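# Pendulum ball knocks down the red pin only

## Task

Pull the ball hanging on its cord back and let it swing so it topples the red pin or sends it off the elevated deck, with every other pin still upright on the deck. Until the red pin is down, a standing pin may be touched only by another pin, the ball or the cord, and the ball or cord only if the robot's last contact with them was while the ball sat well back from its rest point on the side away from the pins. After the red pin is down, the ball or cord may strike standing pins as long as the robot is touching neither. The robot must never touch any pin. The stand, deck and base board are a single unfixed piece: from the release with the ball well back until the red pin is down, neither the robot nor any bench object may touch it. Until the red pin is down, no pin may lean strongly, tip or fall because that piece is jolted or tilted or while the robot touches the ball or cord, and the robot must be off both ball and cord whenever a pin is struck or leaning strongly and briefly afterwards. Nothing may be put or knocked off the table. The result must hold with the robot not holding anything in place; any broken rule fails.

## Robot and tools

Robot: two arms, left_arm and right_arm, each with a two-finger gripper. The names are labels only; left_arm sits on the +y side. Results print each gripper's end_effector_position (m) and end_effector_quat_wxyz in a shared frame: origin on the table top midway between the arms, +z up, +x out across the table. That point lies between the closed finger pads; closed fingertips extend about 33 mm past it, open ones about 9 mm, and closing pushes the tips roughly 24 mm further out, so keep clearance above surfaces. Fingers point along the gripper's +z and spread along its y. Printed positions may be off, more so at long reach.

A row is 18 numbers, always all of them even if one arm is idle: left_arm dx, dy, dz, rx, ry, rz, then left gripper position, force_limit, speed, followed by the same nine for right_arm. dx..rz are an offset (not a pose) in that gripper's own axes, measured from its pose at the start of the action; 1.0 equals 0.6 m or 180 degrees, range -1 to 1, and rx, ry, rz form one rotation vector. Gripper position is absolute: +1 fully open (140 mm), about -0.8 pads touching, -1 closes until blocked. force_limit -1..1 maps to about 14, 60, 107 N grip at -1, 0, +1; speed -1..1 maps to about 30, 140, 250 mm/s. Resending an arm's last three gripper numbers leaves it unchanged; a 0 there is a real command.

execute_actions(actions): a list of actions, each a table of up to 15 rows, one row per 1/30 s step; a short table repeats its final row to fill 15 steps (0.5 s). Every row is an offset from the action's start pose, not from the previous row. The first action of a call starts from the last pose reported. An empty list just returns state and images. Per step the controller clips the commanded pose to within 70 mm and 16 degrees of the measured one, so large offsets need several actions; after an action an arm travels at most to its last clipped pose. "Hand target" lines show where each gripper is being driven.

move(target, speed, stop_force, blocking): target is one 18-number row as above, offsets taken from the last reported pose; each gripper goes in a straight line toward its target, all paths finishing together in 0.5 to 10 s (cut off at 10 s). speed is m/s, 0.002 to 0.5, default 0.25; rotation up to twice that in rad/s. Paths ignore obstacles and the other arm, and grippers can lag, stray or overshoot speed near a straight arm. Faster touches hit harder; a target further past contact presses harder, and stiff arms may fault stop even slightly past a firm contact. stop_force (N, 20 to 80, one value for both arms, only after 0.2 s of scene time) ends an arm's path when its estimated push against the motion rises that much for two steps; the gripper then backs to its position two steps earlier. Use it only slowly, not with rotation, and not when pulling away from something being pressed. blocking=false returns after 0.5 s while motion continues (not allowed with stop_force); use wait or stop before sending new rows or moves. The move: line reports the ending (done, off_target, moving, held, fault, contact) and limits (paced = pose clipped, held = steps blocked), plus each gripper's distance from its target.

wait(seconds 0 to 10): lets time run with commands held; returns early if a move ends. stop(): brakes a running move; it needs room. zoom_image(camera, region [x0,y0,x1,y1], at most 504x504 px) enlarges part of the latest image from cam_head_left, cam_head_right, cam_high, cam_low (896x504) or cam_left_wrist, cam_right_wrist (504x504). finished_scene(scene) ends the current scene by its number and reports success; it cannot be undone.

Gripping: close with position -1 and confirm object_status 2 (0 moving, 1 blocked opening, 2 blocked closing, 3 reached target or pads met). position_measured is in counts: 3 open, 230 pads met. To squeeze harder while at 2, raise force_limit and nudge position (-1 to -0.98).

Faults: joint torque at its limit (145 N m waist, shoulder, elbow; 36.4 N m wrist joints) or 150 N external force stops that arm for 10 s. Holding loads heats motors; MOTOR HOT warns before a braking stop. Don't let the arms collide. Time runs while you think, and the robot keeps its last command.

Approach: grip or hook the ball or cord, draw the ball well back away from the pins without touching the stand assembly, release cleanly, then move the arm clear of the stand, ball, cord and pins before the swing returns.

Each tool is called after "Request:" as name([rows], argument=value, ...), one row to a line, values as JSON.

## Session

Request:
execute_actions(actions=[])

Scene clock: 0.00 s.
left_arm: end_effector_position=(+0.1818, +0.7964, +0.2821) position_measured=3 object_status=3 end_effector_quat_wxyz=(+0.468, +0.842, -0.056, -0.262) | right_arm: end_effector_position=(+0.5205, -0.4122, +0.3163) position_measured=3 object_status=3 end_effector_quat_wxyz=(-0.088, +0.920, +0.168, +0.344)
Joint positions: left_arm=[ 1.084  0.808  0.912 -0.664 -2.707 -0.299] | right_arm=[-0.212 -0.144 -0.033 -0.444 -1.096  2.198]
Joint velocities: left_arm=[ 0.    -0.    -0.001  0.001 -0.     0.001] | right_arm=[-0.     0.001 -0.002  0.     0.    -0.002]
Hand target (left_arm): +0.182, +0.796, +0.282; +0.468, +0.842, -0.056, -0.262
Hand target (right_arm): +0.521, -0.412, +0.316; -0.088, +0.920, +0.168, +0.344

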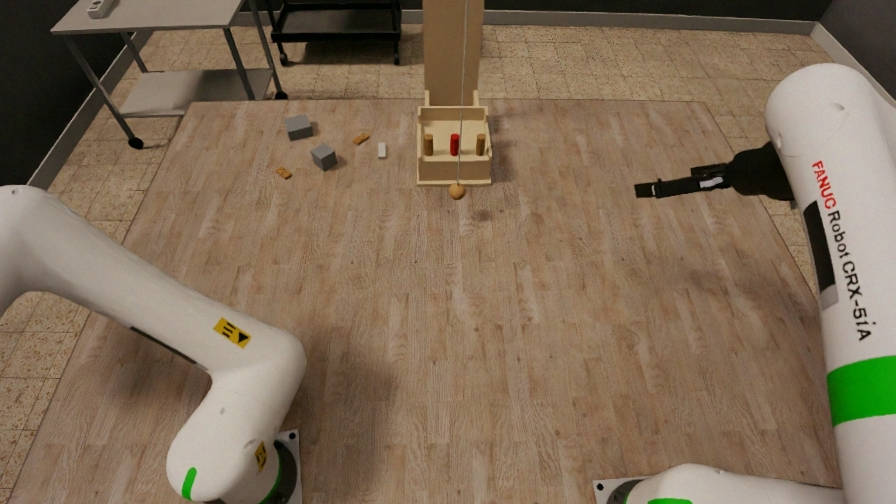

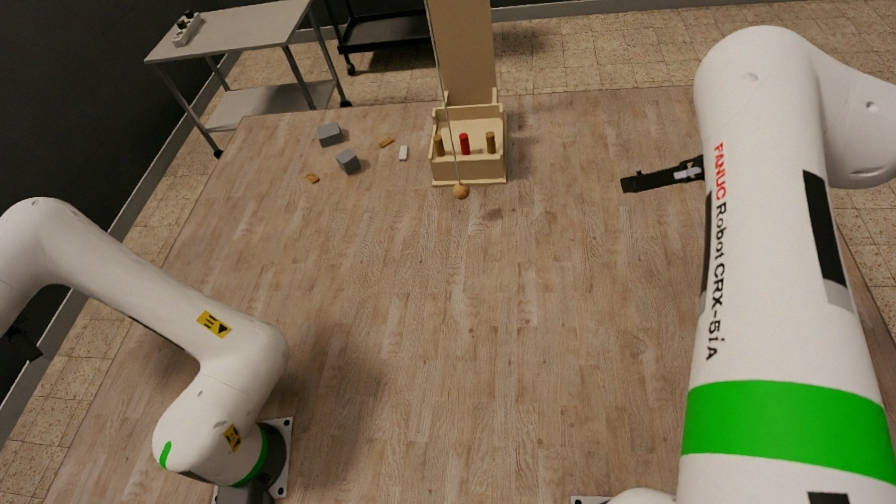

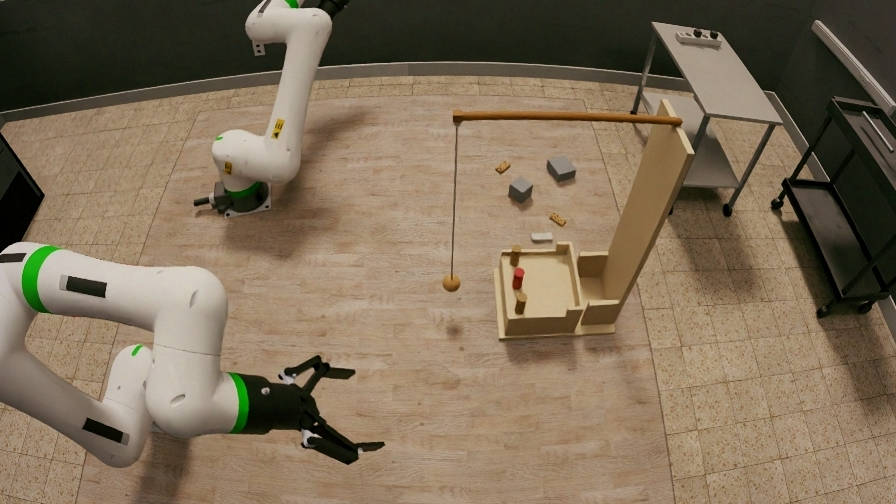

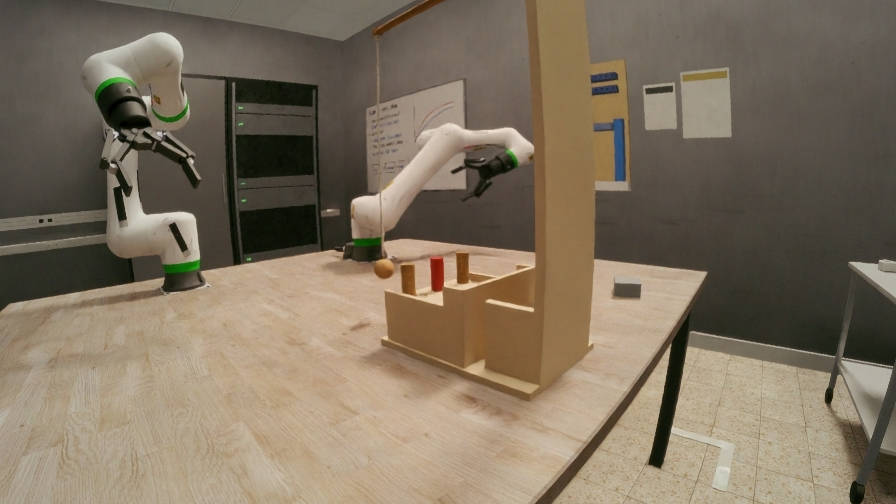

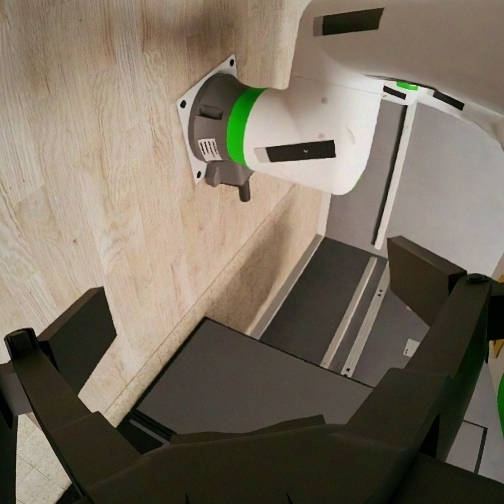

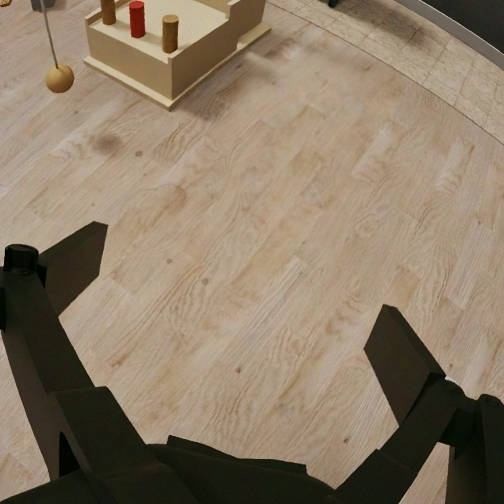

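Request:
move(target=[0,0,0,0,0,0,1,0,0,0.047,-0.565,0.513,-0.0825,-0.0605,0.0895,1,0,0])

Scene clock: 8.13 s.
left_arm: end_effector_position=(+0.1818, +0.7964, +0.2821) position_measured=3 object_status=3 end_effector_quat_wxyz=(+0.468, +0.842, -0.056, -0.262) | right_arm: end_effector_position=(+0.6008, -0.0038, +0.1210) position_measured=3 object_status=3 end_effector_quat_wxyz=(-0.000, +0.966, -0.000, +0.260)
Joint positions: left_arm=[ 1.084  0.808  0.912 -0.664 -2.707 -0.299] | right_arm=[ 0.778  0.357 -0.125  0.539 -0.785  0.434]
Joint velocities: left_arm=[-0.     0.     0.001  0.002  0.    -0.002] | right_arm=[ 0.     0.     0.    -0.003 -0.     0.002]
Hand target (left_arm): +0.182, +0.796, +0.282; +0.468, +0.842, -0.056, -0.262
Hand target (right_arm): +0.601, -0.004, +0.121; -0.000, +0.966, -0.000, +0.260
Off the commanded pose (left_arm): 0.000 m, 0 deg.
Off the commanded pose (right_arm): 0.001 m, 0 deg.
move: done

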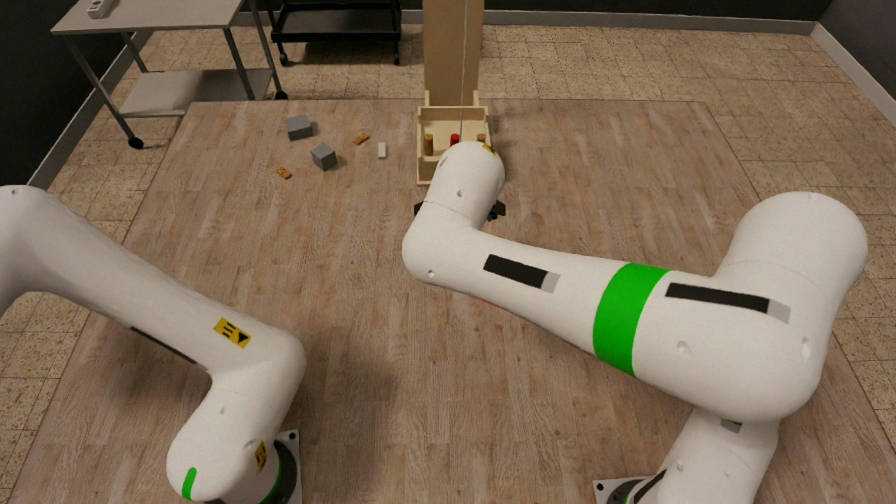

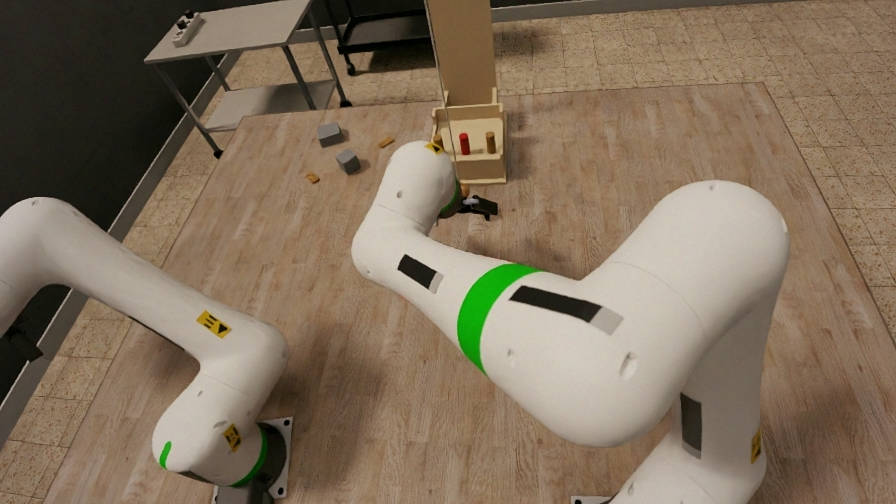

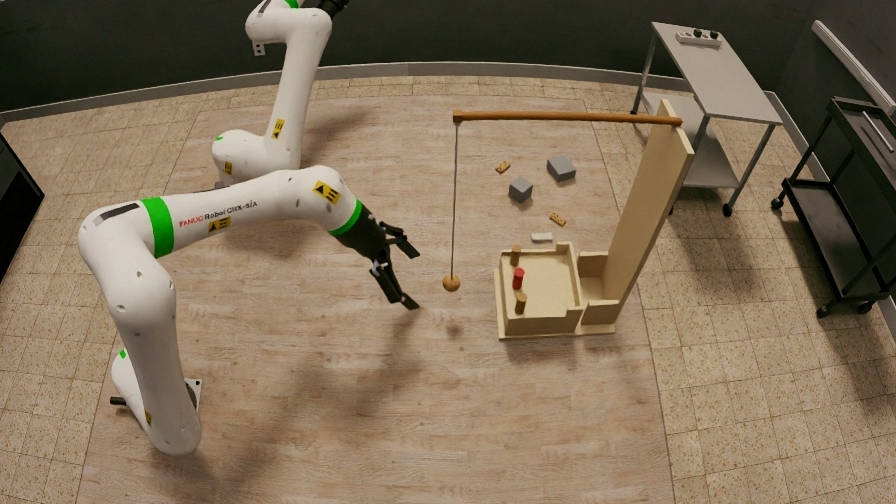

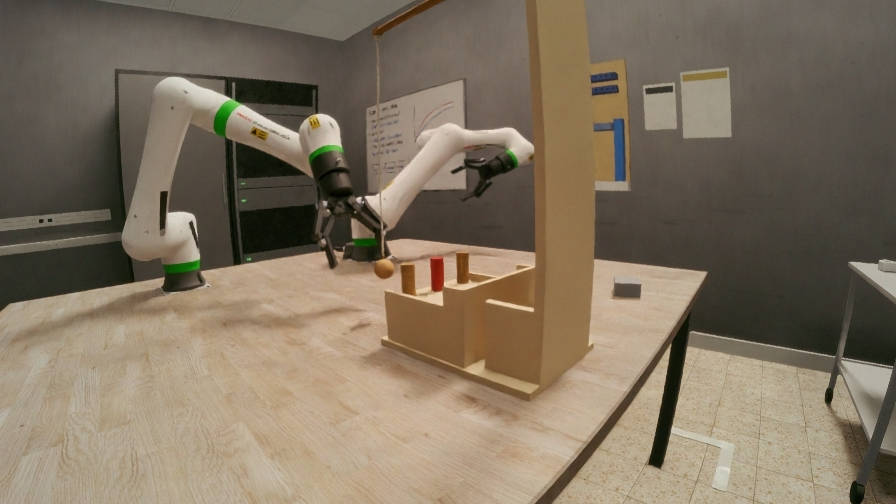

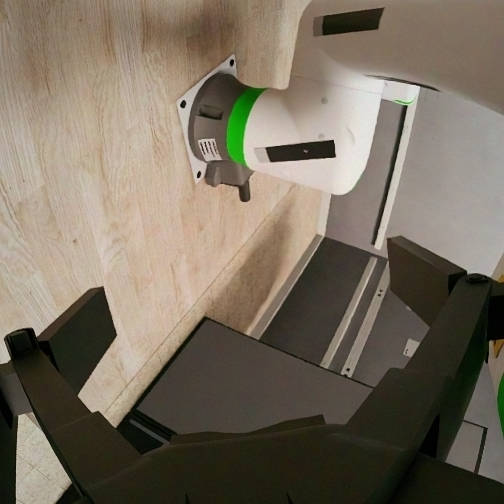

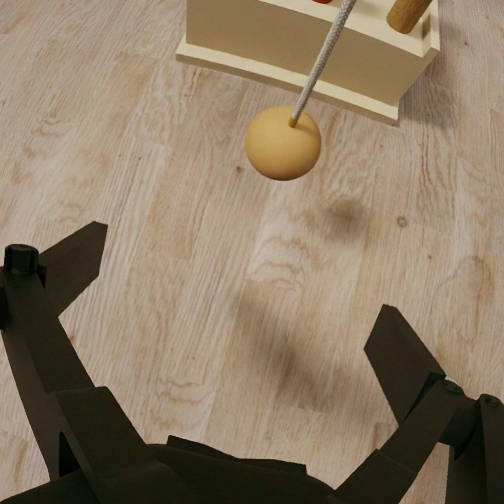

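Forward .09, down .01, right .004.

Request:
move(target=[0,0,0,0,0,0,1,0,0,0.122,0.007,0.09,0,0,0,1,0,0], speed=0.1)

Scene clock: 11.27 s.
left_arm: end_effector_position=(+0.1818, +0.7964, +0.2821) position_measured=3 object_status=3 end_effector_quat_wxyz=(+0.468, +0.842, -0.056, -0.262) | right_arm: end_effector_position=(+0.6911, -0.0081, +0.1107) position_measured=3 object_status=3 end_effector_quat_wxyz=(-0.000, +0.966, -0.000, +0.260)
Joint positions: left_arm=[ 1.084  0.808  0.912 -0.664 -2.707 -0.299] | right_arm=[ 0.675  0.543  0.134  0.469 -0.804  0.597]
Joint velocities: left_arm=[-0.     0.    -0.    -0.    -0.001  0.001] | right_arm=[ 0.    -0.     0.002 -0.001 -0.     0.001]
Hand target (left_arm): +0.182, +0.796, +0.282; +0.468, +0.842, -0.056, -0.262
Hand target (right_arm): +0.691, -0.008, +0.111; -0.000, +0.966, -0.000, +0.260
Off the commanded pose (left_arm): 0.000 m, 0 deg.
Off the commanded pose (right_arm): 0.000 m, 0 deg.
move: done

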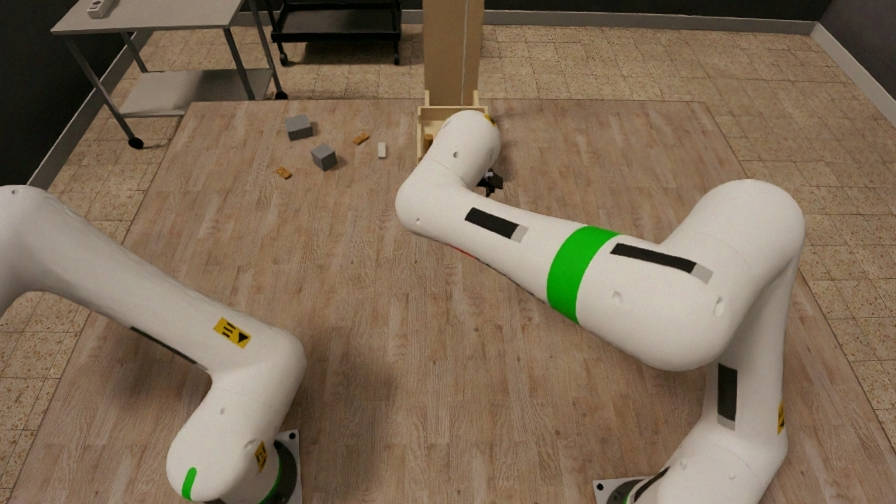

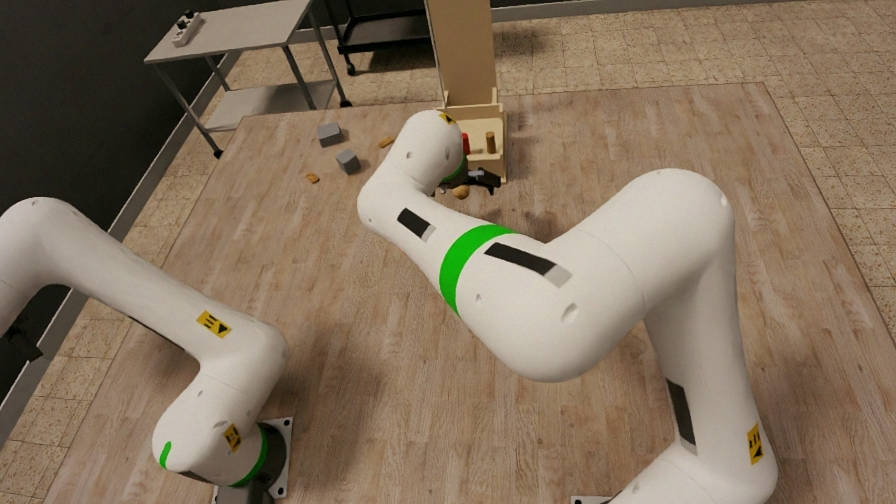

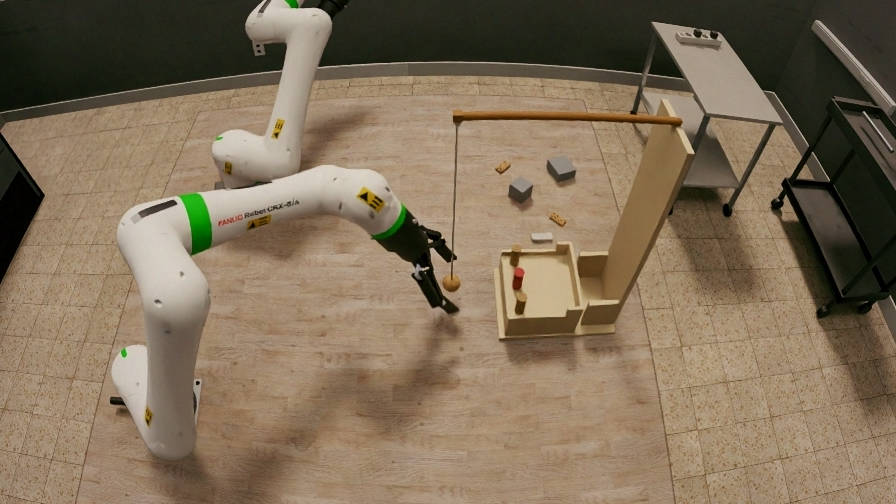

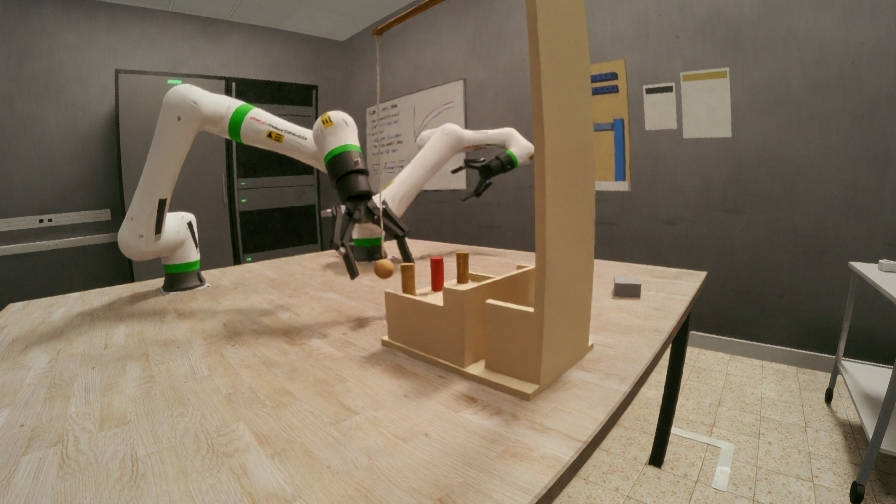

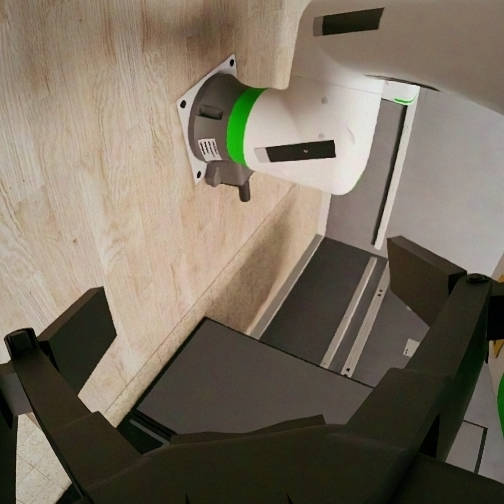

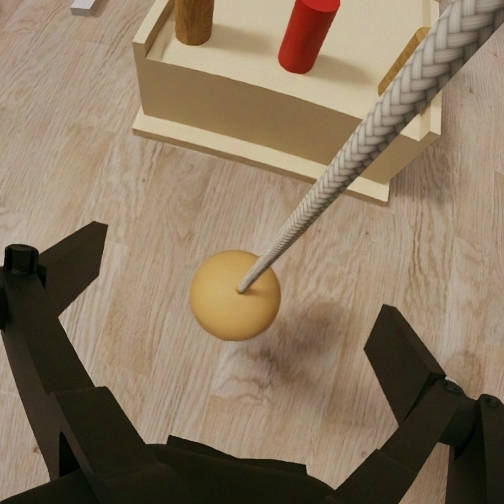

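Request:
execute_actions([
  [[0,0,0,0,0,0,1,0,0,0,-0.005,0.008,0,0,0,1,0,0]],
  [[0,0,0,0,0,0,1,0,0,0,0,0,0,0,0,-1,-1,0]],
  [[0,0,0,0,0,0,1,0,0,0,0,0,0,0,0,-1,-1,0]],
])

Request:
move(target=[0,0,0,0,0,0,1,0,0,-0.288,0.014,-0.301,0,0,0,-1,-1,0], speed=0.12)

Scene clock: 16.17 s.
left_arm: end_effector_position=(+0.1818, +0.7964, +0.2821) position_measured=3 object_status=3 end_effector_quat_wxyz=(+0.468, +0.842, -0.056, -0.262) | right_arm: end_effector_position=(+0.6935, -0.0051, +0.1065) position_measured=167 object_status=2 end_effector_quat_wxyz=(-0.000, +0.966, -0.000, +0.260)
Joint positions: left_arm=[ 1.084  0.808  0.912 -0.664 -2.707 -0.299] | right_arm=[ 0.676  0.554  0.141  0.471 -0.8    0.593]
Joint velocities: left_arm=[-0.     0.     0.     0.001 -0.001  0.001] | right_arm=[ 0.     0.     0.001 -0.001  0.    -0.001]
Hand target (left_arm): +0.182, +0.796, +0.282; +0.468, +0.842, -0.056, -0.262
Hand target (right_arm): +0.694, -0.005, +0.107; -0.000, +0.966, -0.000, +0.260
Off the commanded pose (left_arm): 0.000 m, 0 deg.
Off the commanded pose (right_arm): 0.000 m, 0 deg.

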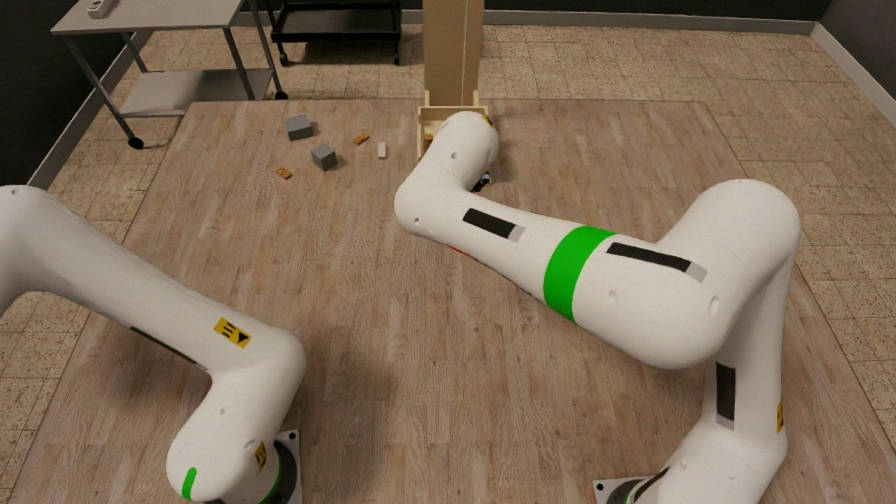

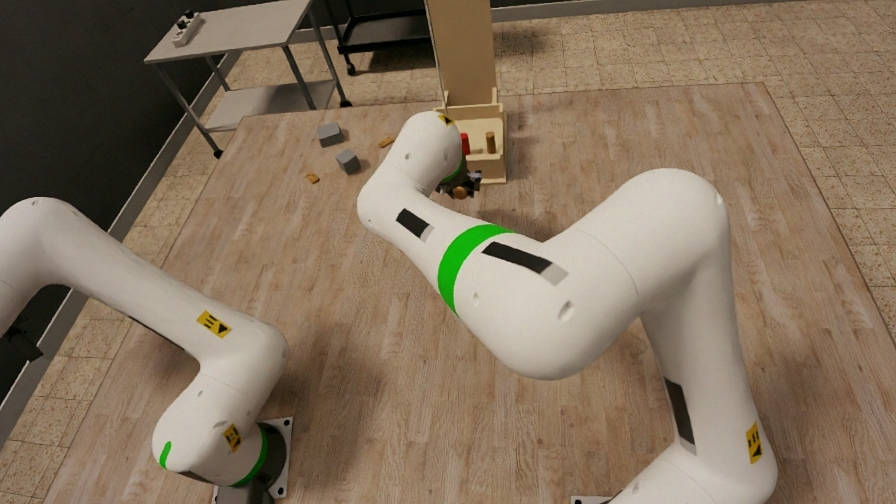

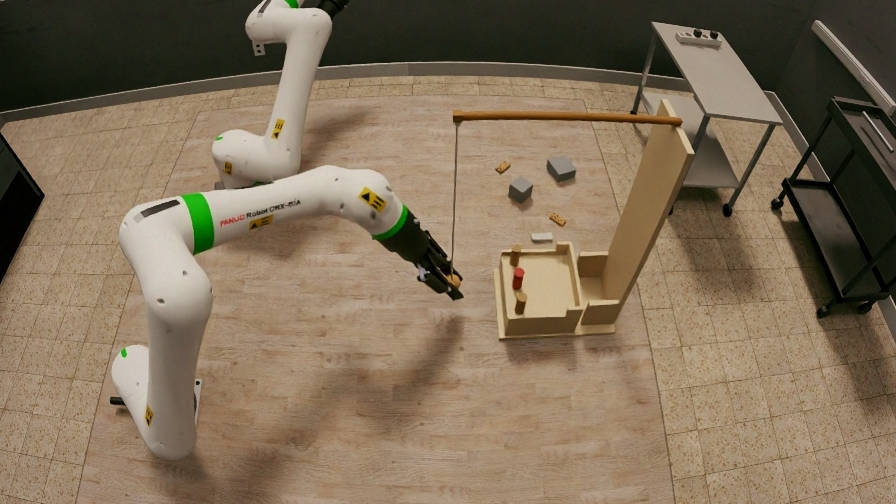

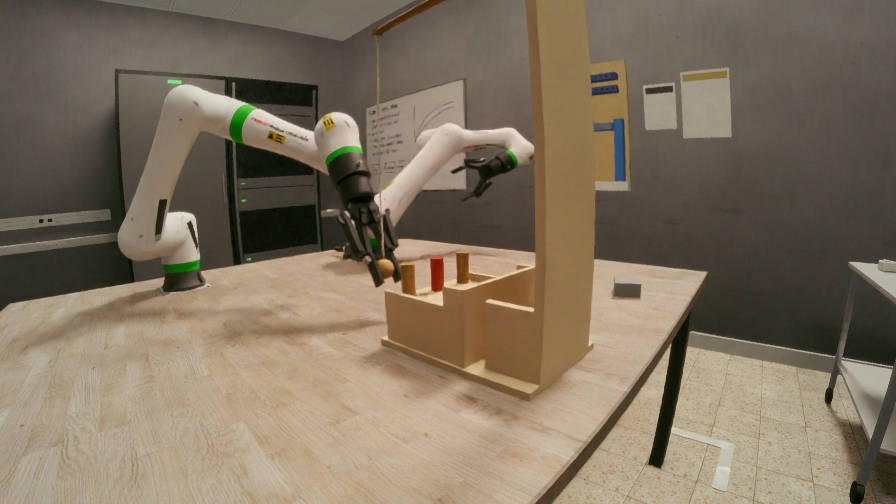

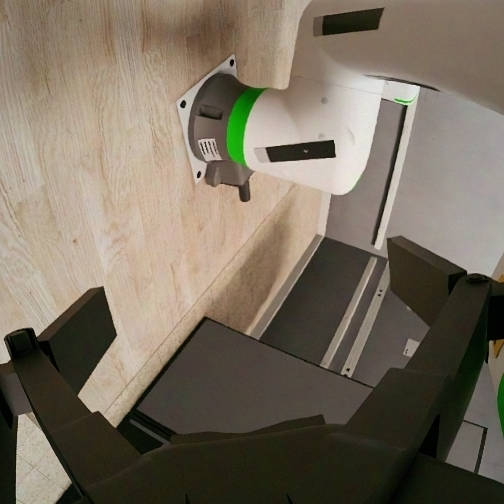

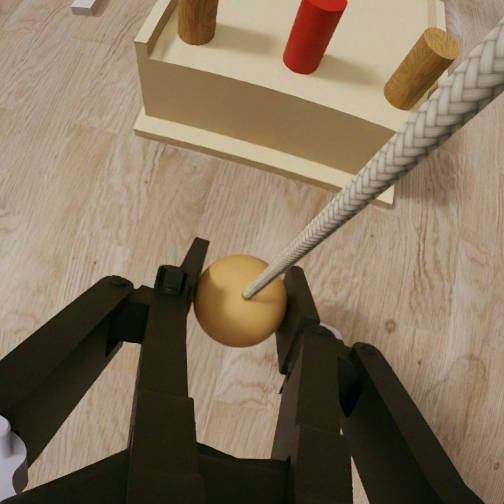

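Scene clock: 18.57 s.
left_arm: end_effector_position=(+0.1818, +0.7964, +0.2821) position_measured=3 object_status=3 end_effector_quat_wxyz=(+0.468, +0.842, -0.056, -0.262) | right_arm: end_effector_position=(+0.4535, -0.0133, +0.1769) position_measured=167 object_status=2 end_effector_quat_wxyz=(-0.000, +0.966, -0.000, +0.260)
Joint positions: left_arm=[ 1.084  0.808  0.912 -0.664 -2.707 -0.299] | right_arm=[ 1.001  0.028 -0.386  0.559 -0.948  0.254]
Joint velocities: left_arm=[-0.     0.    -0.002 -0.002 -0.001  0.002] | right_arm=[ 0.     0.    -0.     0.    -0.     0.001]
Hand target (left_arm): +0.182, +0.796, +0.282; +0.468, +0.842, -0.056, -0.262
Hand target (right_arm): +0.453, -0.013, +0.177; -0.000, +0.966, -0.000, +0.260
Off the commanded pose (left_arm): 0.000 m, 0 deg.
Off the commanded pose (right_arm): 0.001 m, 0 deg.
move: done

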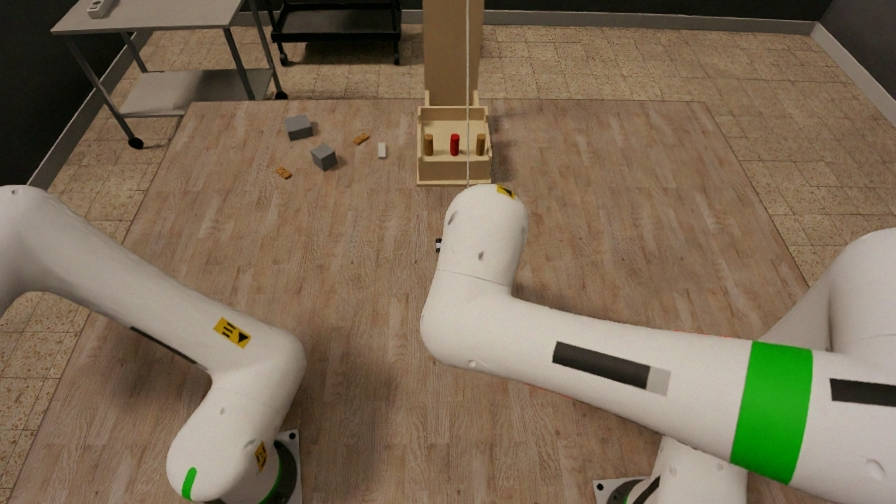

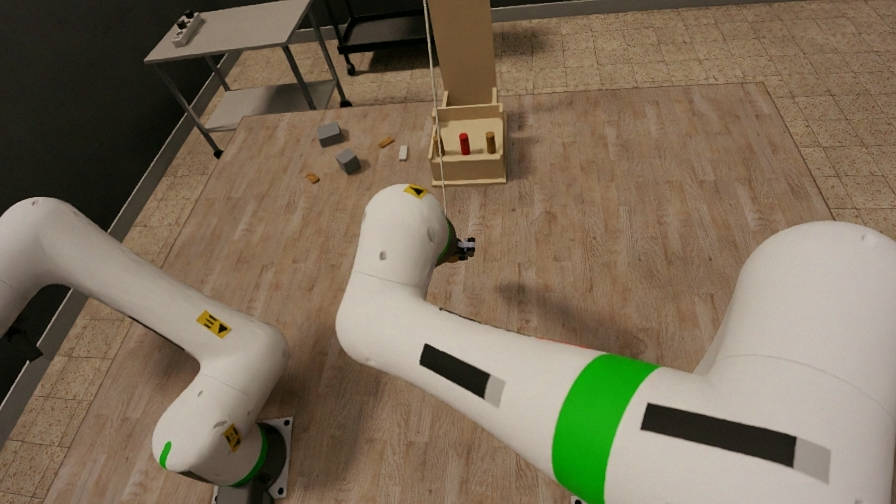

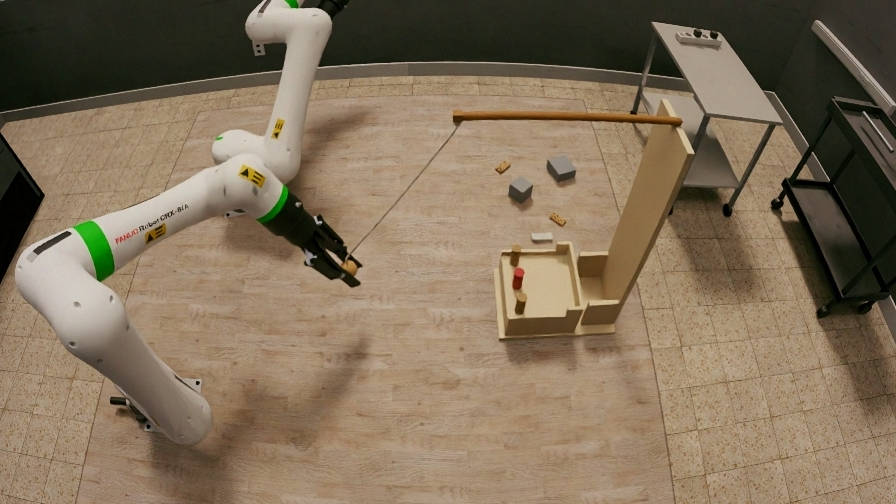

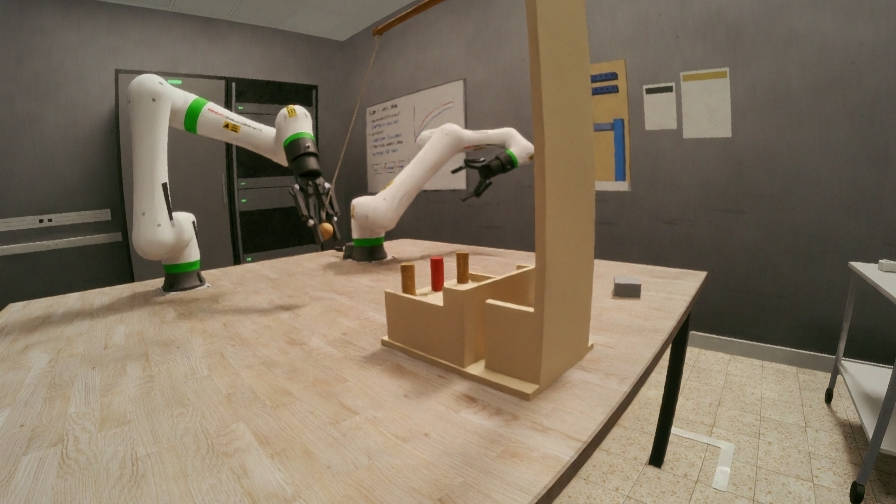

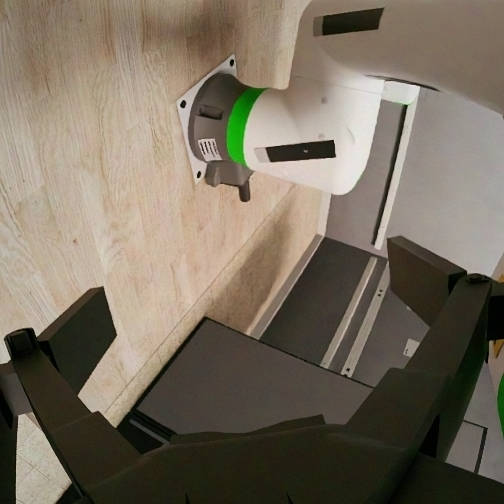

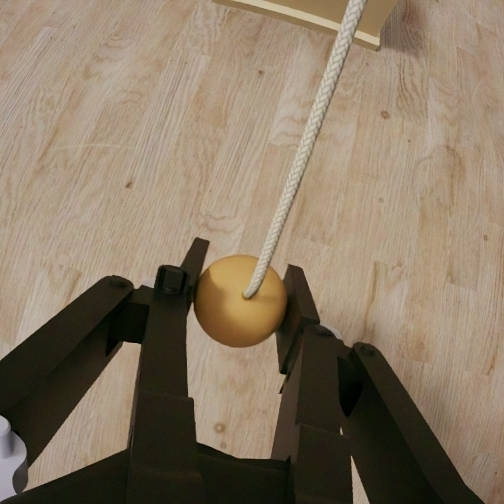

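Request:
execute_actions([
  [[0,0,0,0,0,0,1,0,0,0,0,0,0,0,0,1,-1,1]],
  [[0,0,0,0,0,0,1,0,0,0,0,-0.1,0,0,0,1,-1,1]],
  [[0,0,0,0,0,0,1,0,0,0,0,-0.05,0,0,0,1,-1,1]],
])

Request:
wait(seconds=8)

Scene clock: 22.87 s.
left_arm: end_effector_position=(+0.1818, +0.7964, +0.2821) position_measured=3 object_status=3 end_effector_quat_wxyz=(+0.468, +0.842, -0.056, -0.262) | right_arm: end_effector_position=(+0.4083, -0.0135, +0.2548) position_measured=3 object_status=3 end_effector_quat_wxyz=(-0.000, +0.966, -0.000, +0.260)
Joint positions: left_arm=[ 1.084  0.808  0.912 -0.664 -2.707 -0.299] | right_arm=[ 1.104 -0.082 -0.301  0.518 -1.165  0.272]
Joint velocities: left_arm=[-0. -0. -0.  0. -0.  0.] | right_arm=[ 0.     0.002  0.001  0.002 -0.    -0.002]
Hand target (left_arm): +0.182, +0.796, +0.282; +0.468, +0.842, -0.056, -0.262
Hand target (right_arm): +0.408, -0.013, +0.255; -0.000, +0.966, -0.000, +0.260
Off the commanded pose (left_arm): 0.000 m, 0 deg.
Off the commanded pose (right_arm): 0.000 m, 0 deg.

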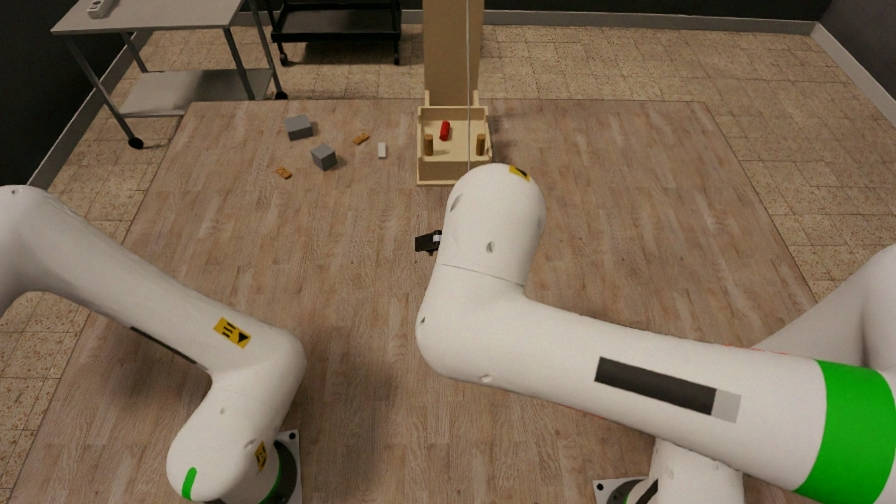

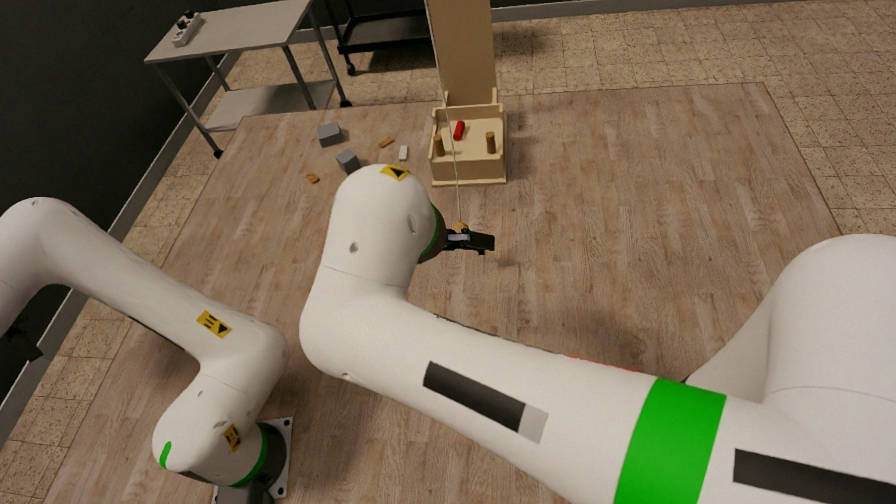

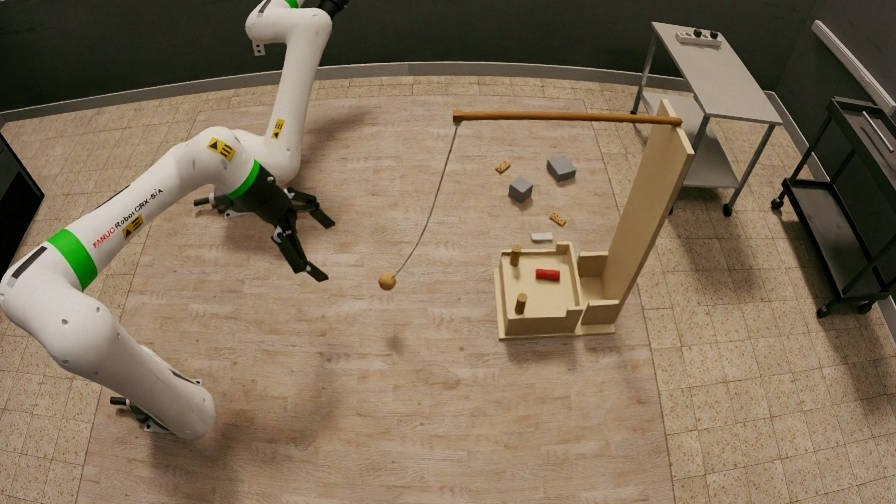

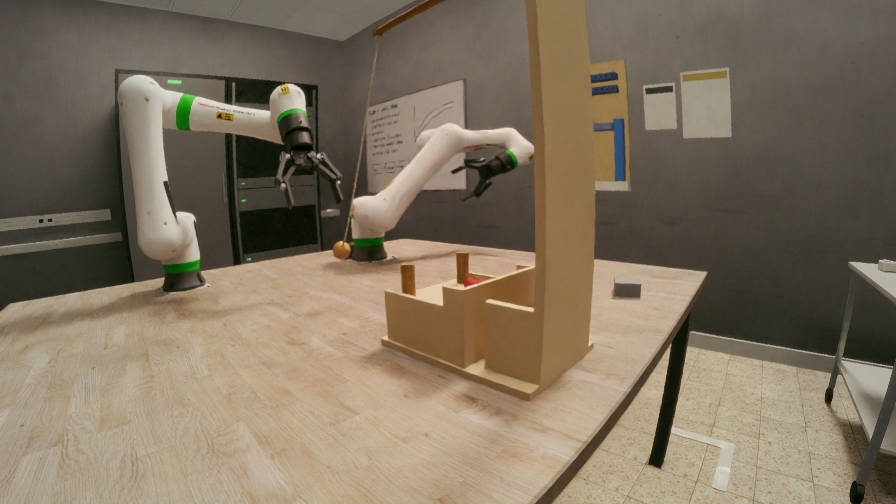

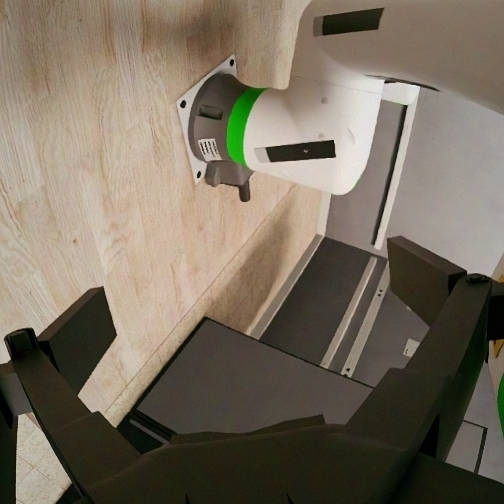

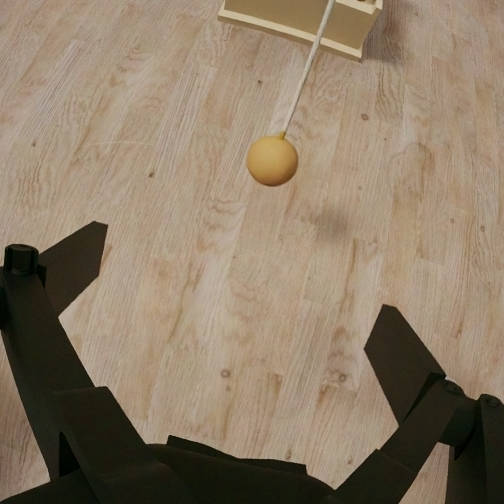

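Scene clock: 30.87 s.
left_arm: end_effector_position=(+0.1818, +0.7964, +0.2821) position_measured=3 object_status=3 end_effector_quat_wxyz=(+0.468, +0.842, -0.056, -0.262) | right_arm: end_effector_position=(+0.4083, -0.0135, +0.2549) position_measured=3 object_status=3 end_effector_quat_wxyz=(-0.000, +0.966, -0.000, +0.260)
Joint positions: left_arm=[ 1.084  0.808  0.912 -0.664 -2.707 -0.299] | right_arm=[ 1.104 -0.082 -0.301  0.518 -1.165  0.272]
Joint velocities: left_arm=[-0.     0.    -0.001 -0.002 -0.     0.   ] | right_arm=[-0.     0.    -0.002  0.    -0.    -0.   ]
Hand target (left_arm): +0.182, +0.796, +0.282; +0.468, +0.842, -0.056, -0.262
Hand target (right_arm): +0.408, -0.013, +0.255; -0.000, +0.966, -0.000, +0.260
Off the commanded pose (left_arm): 0.000 m, 0 deg.
Off the commanded pose (right_arm): 0.000 m, 0 deg.
wait: 8.00 s; at rest by 0.17 s

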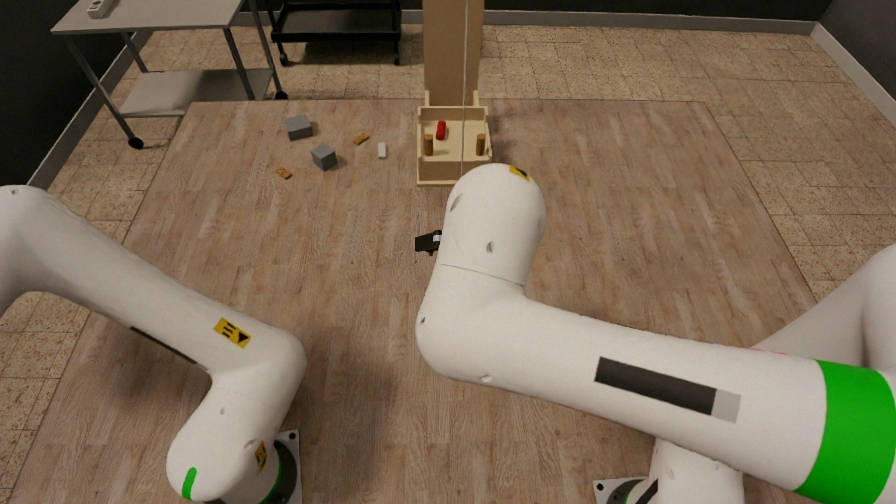

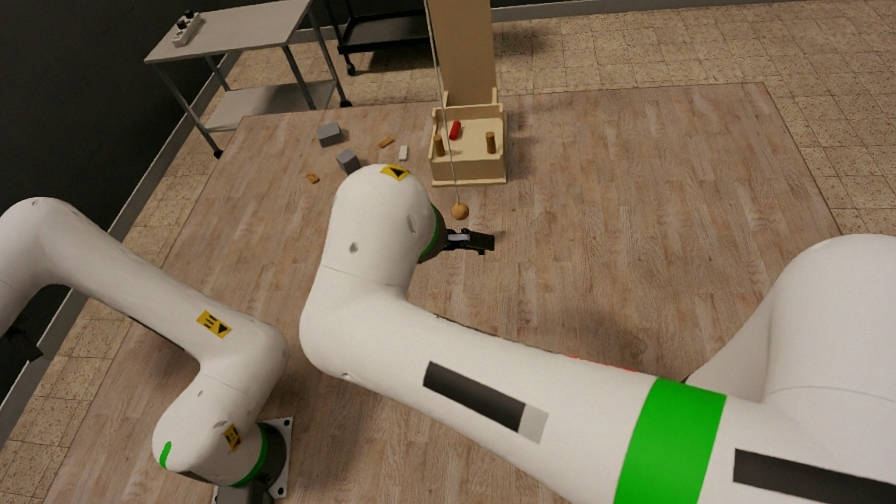

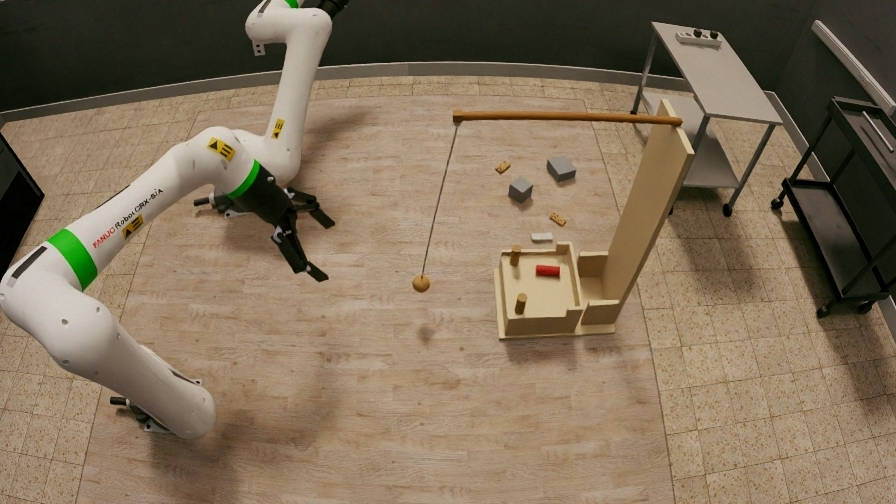

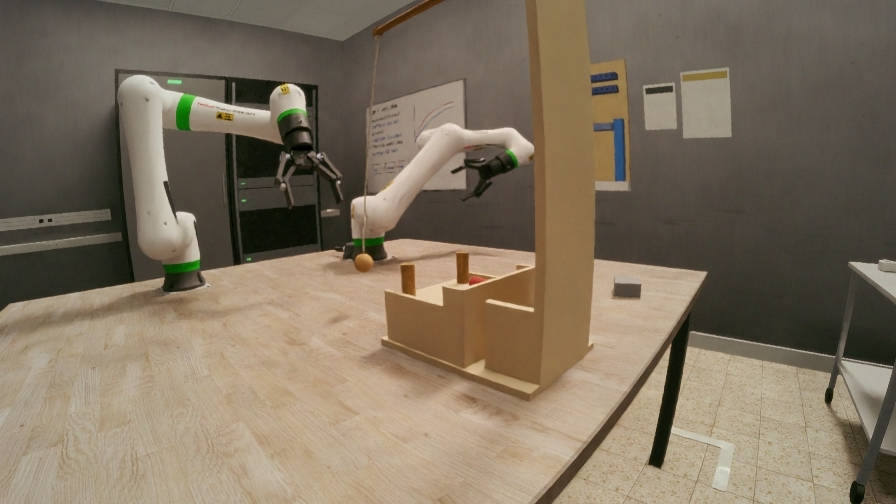

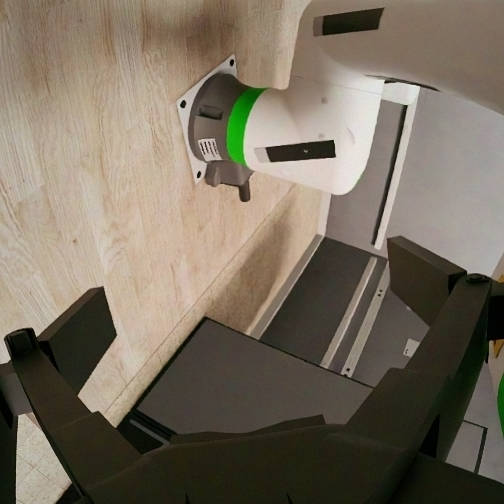

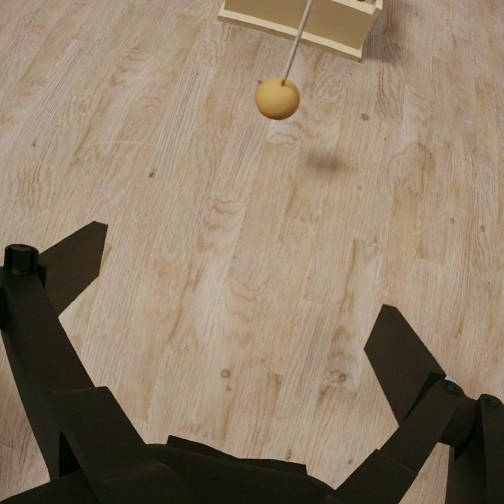

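Request:
finished_scene(scene=2)

The scene is finished: the task was done.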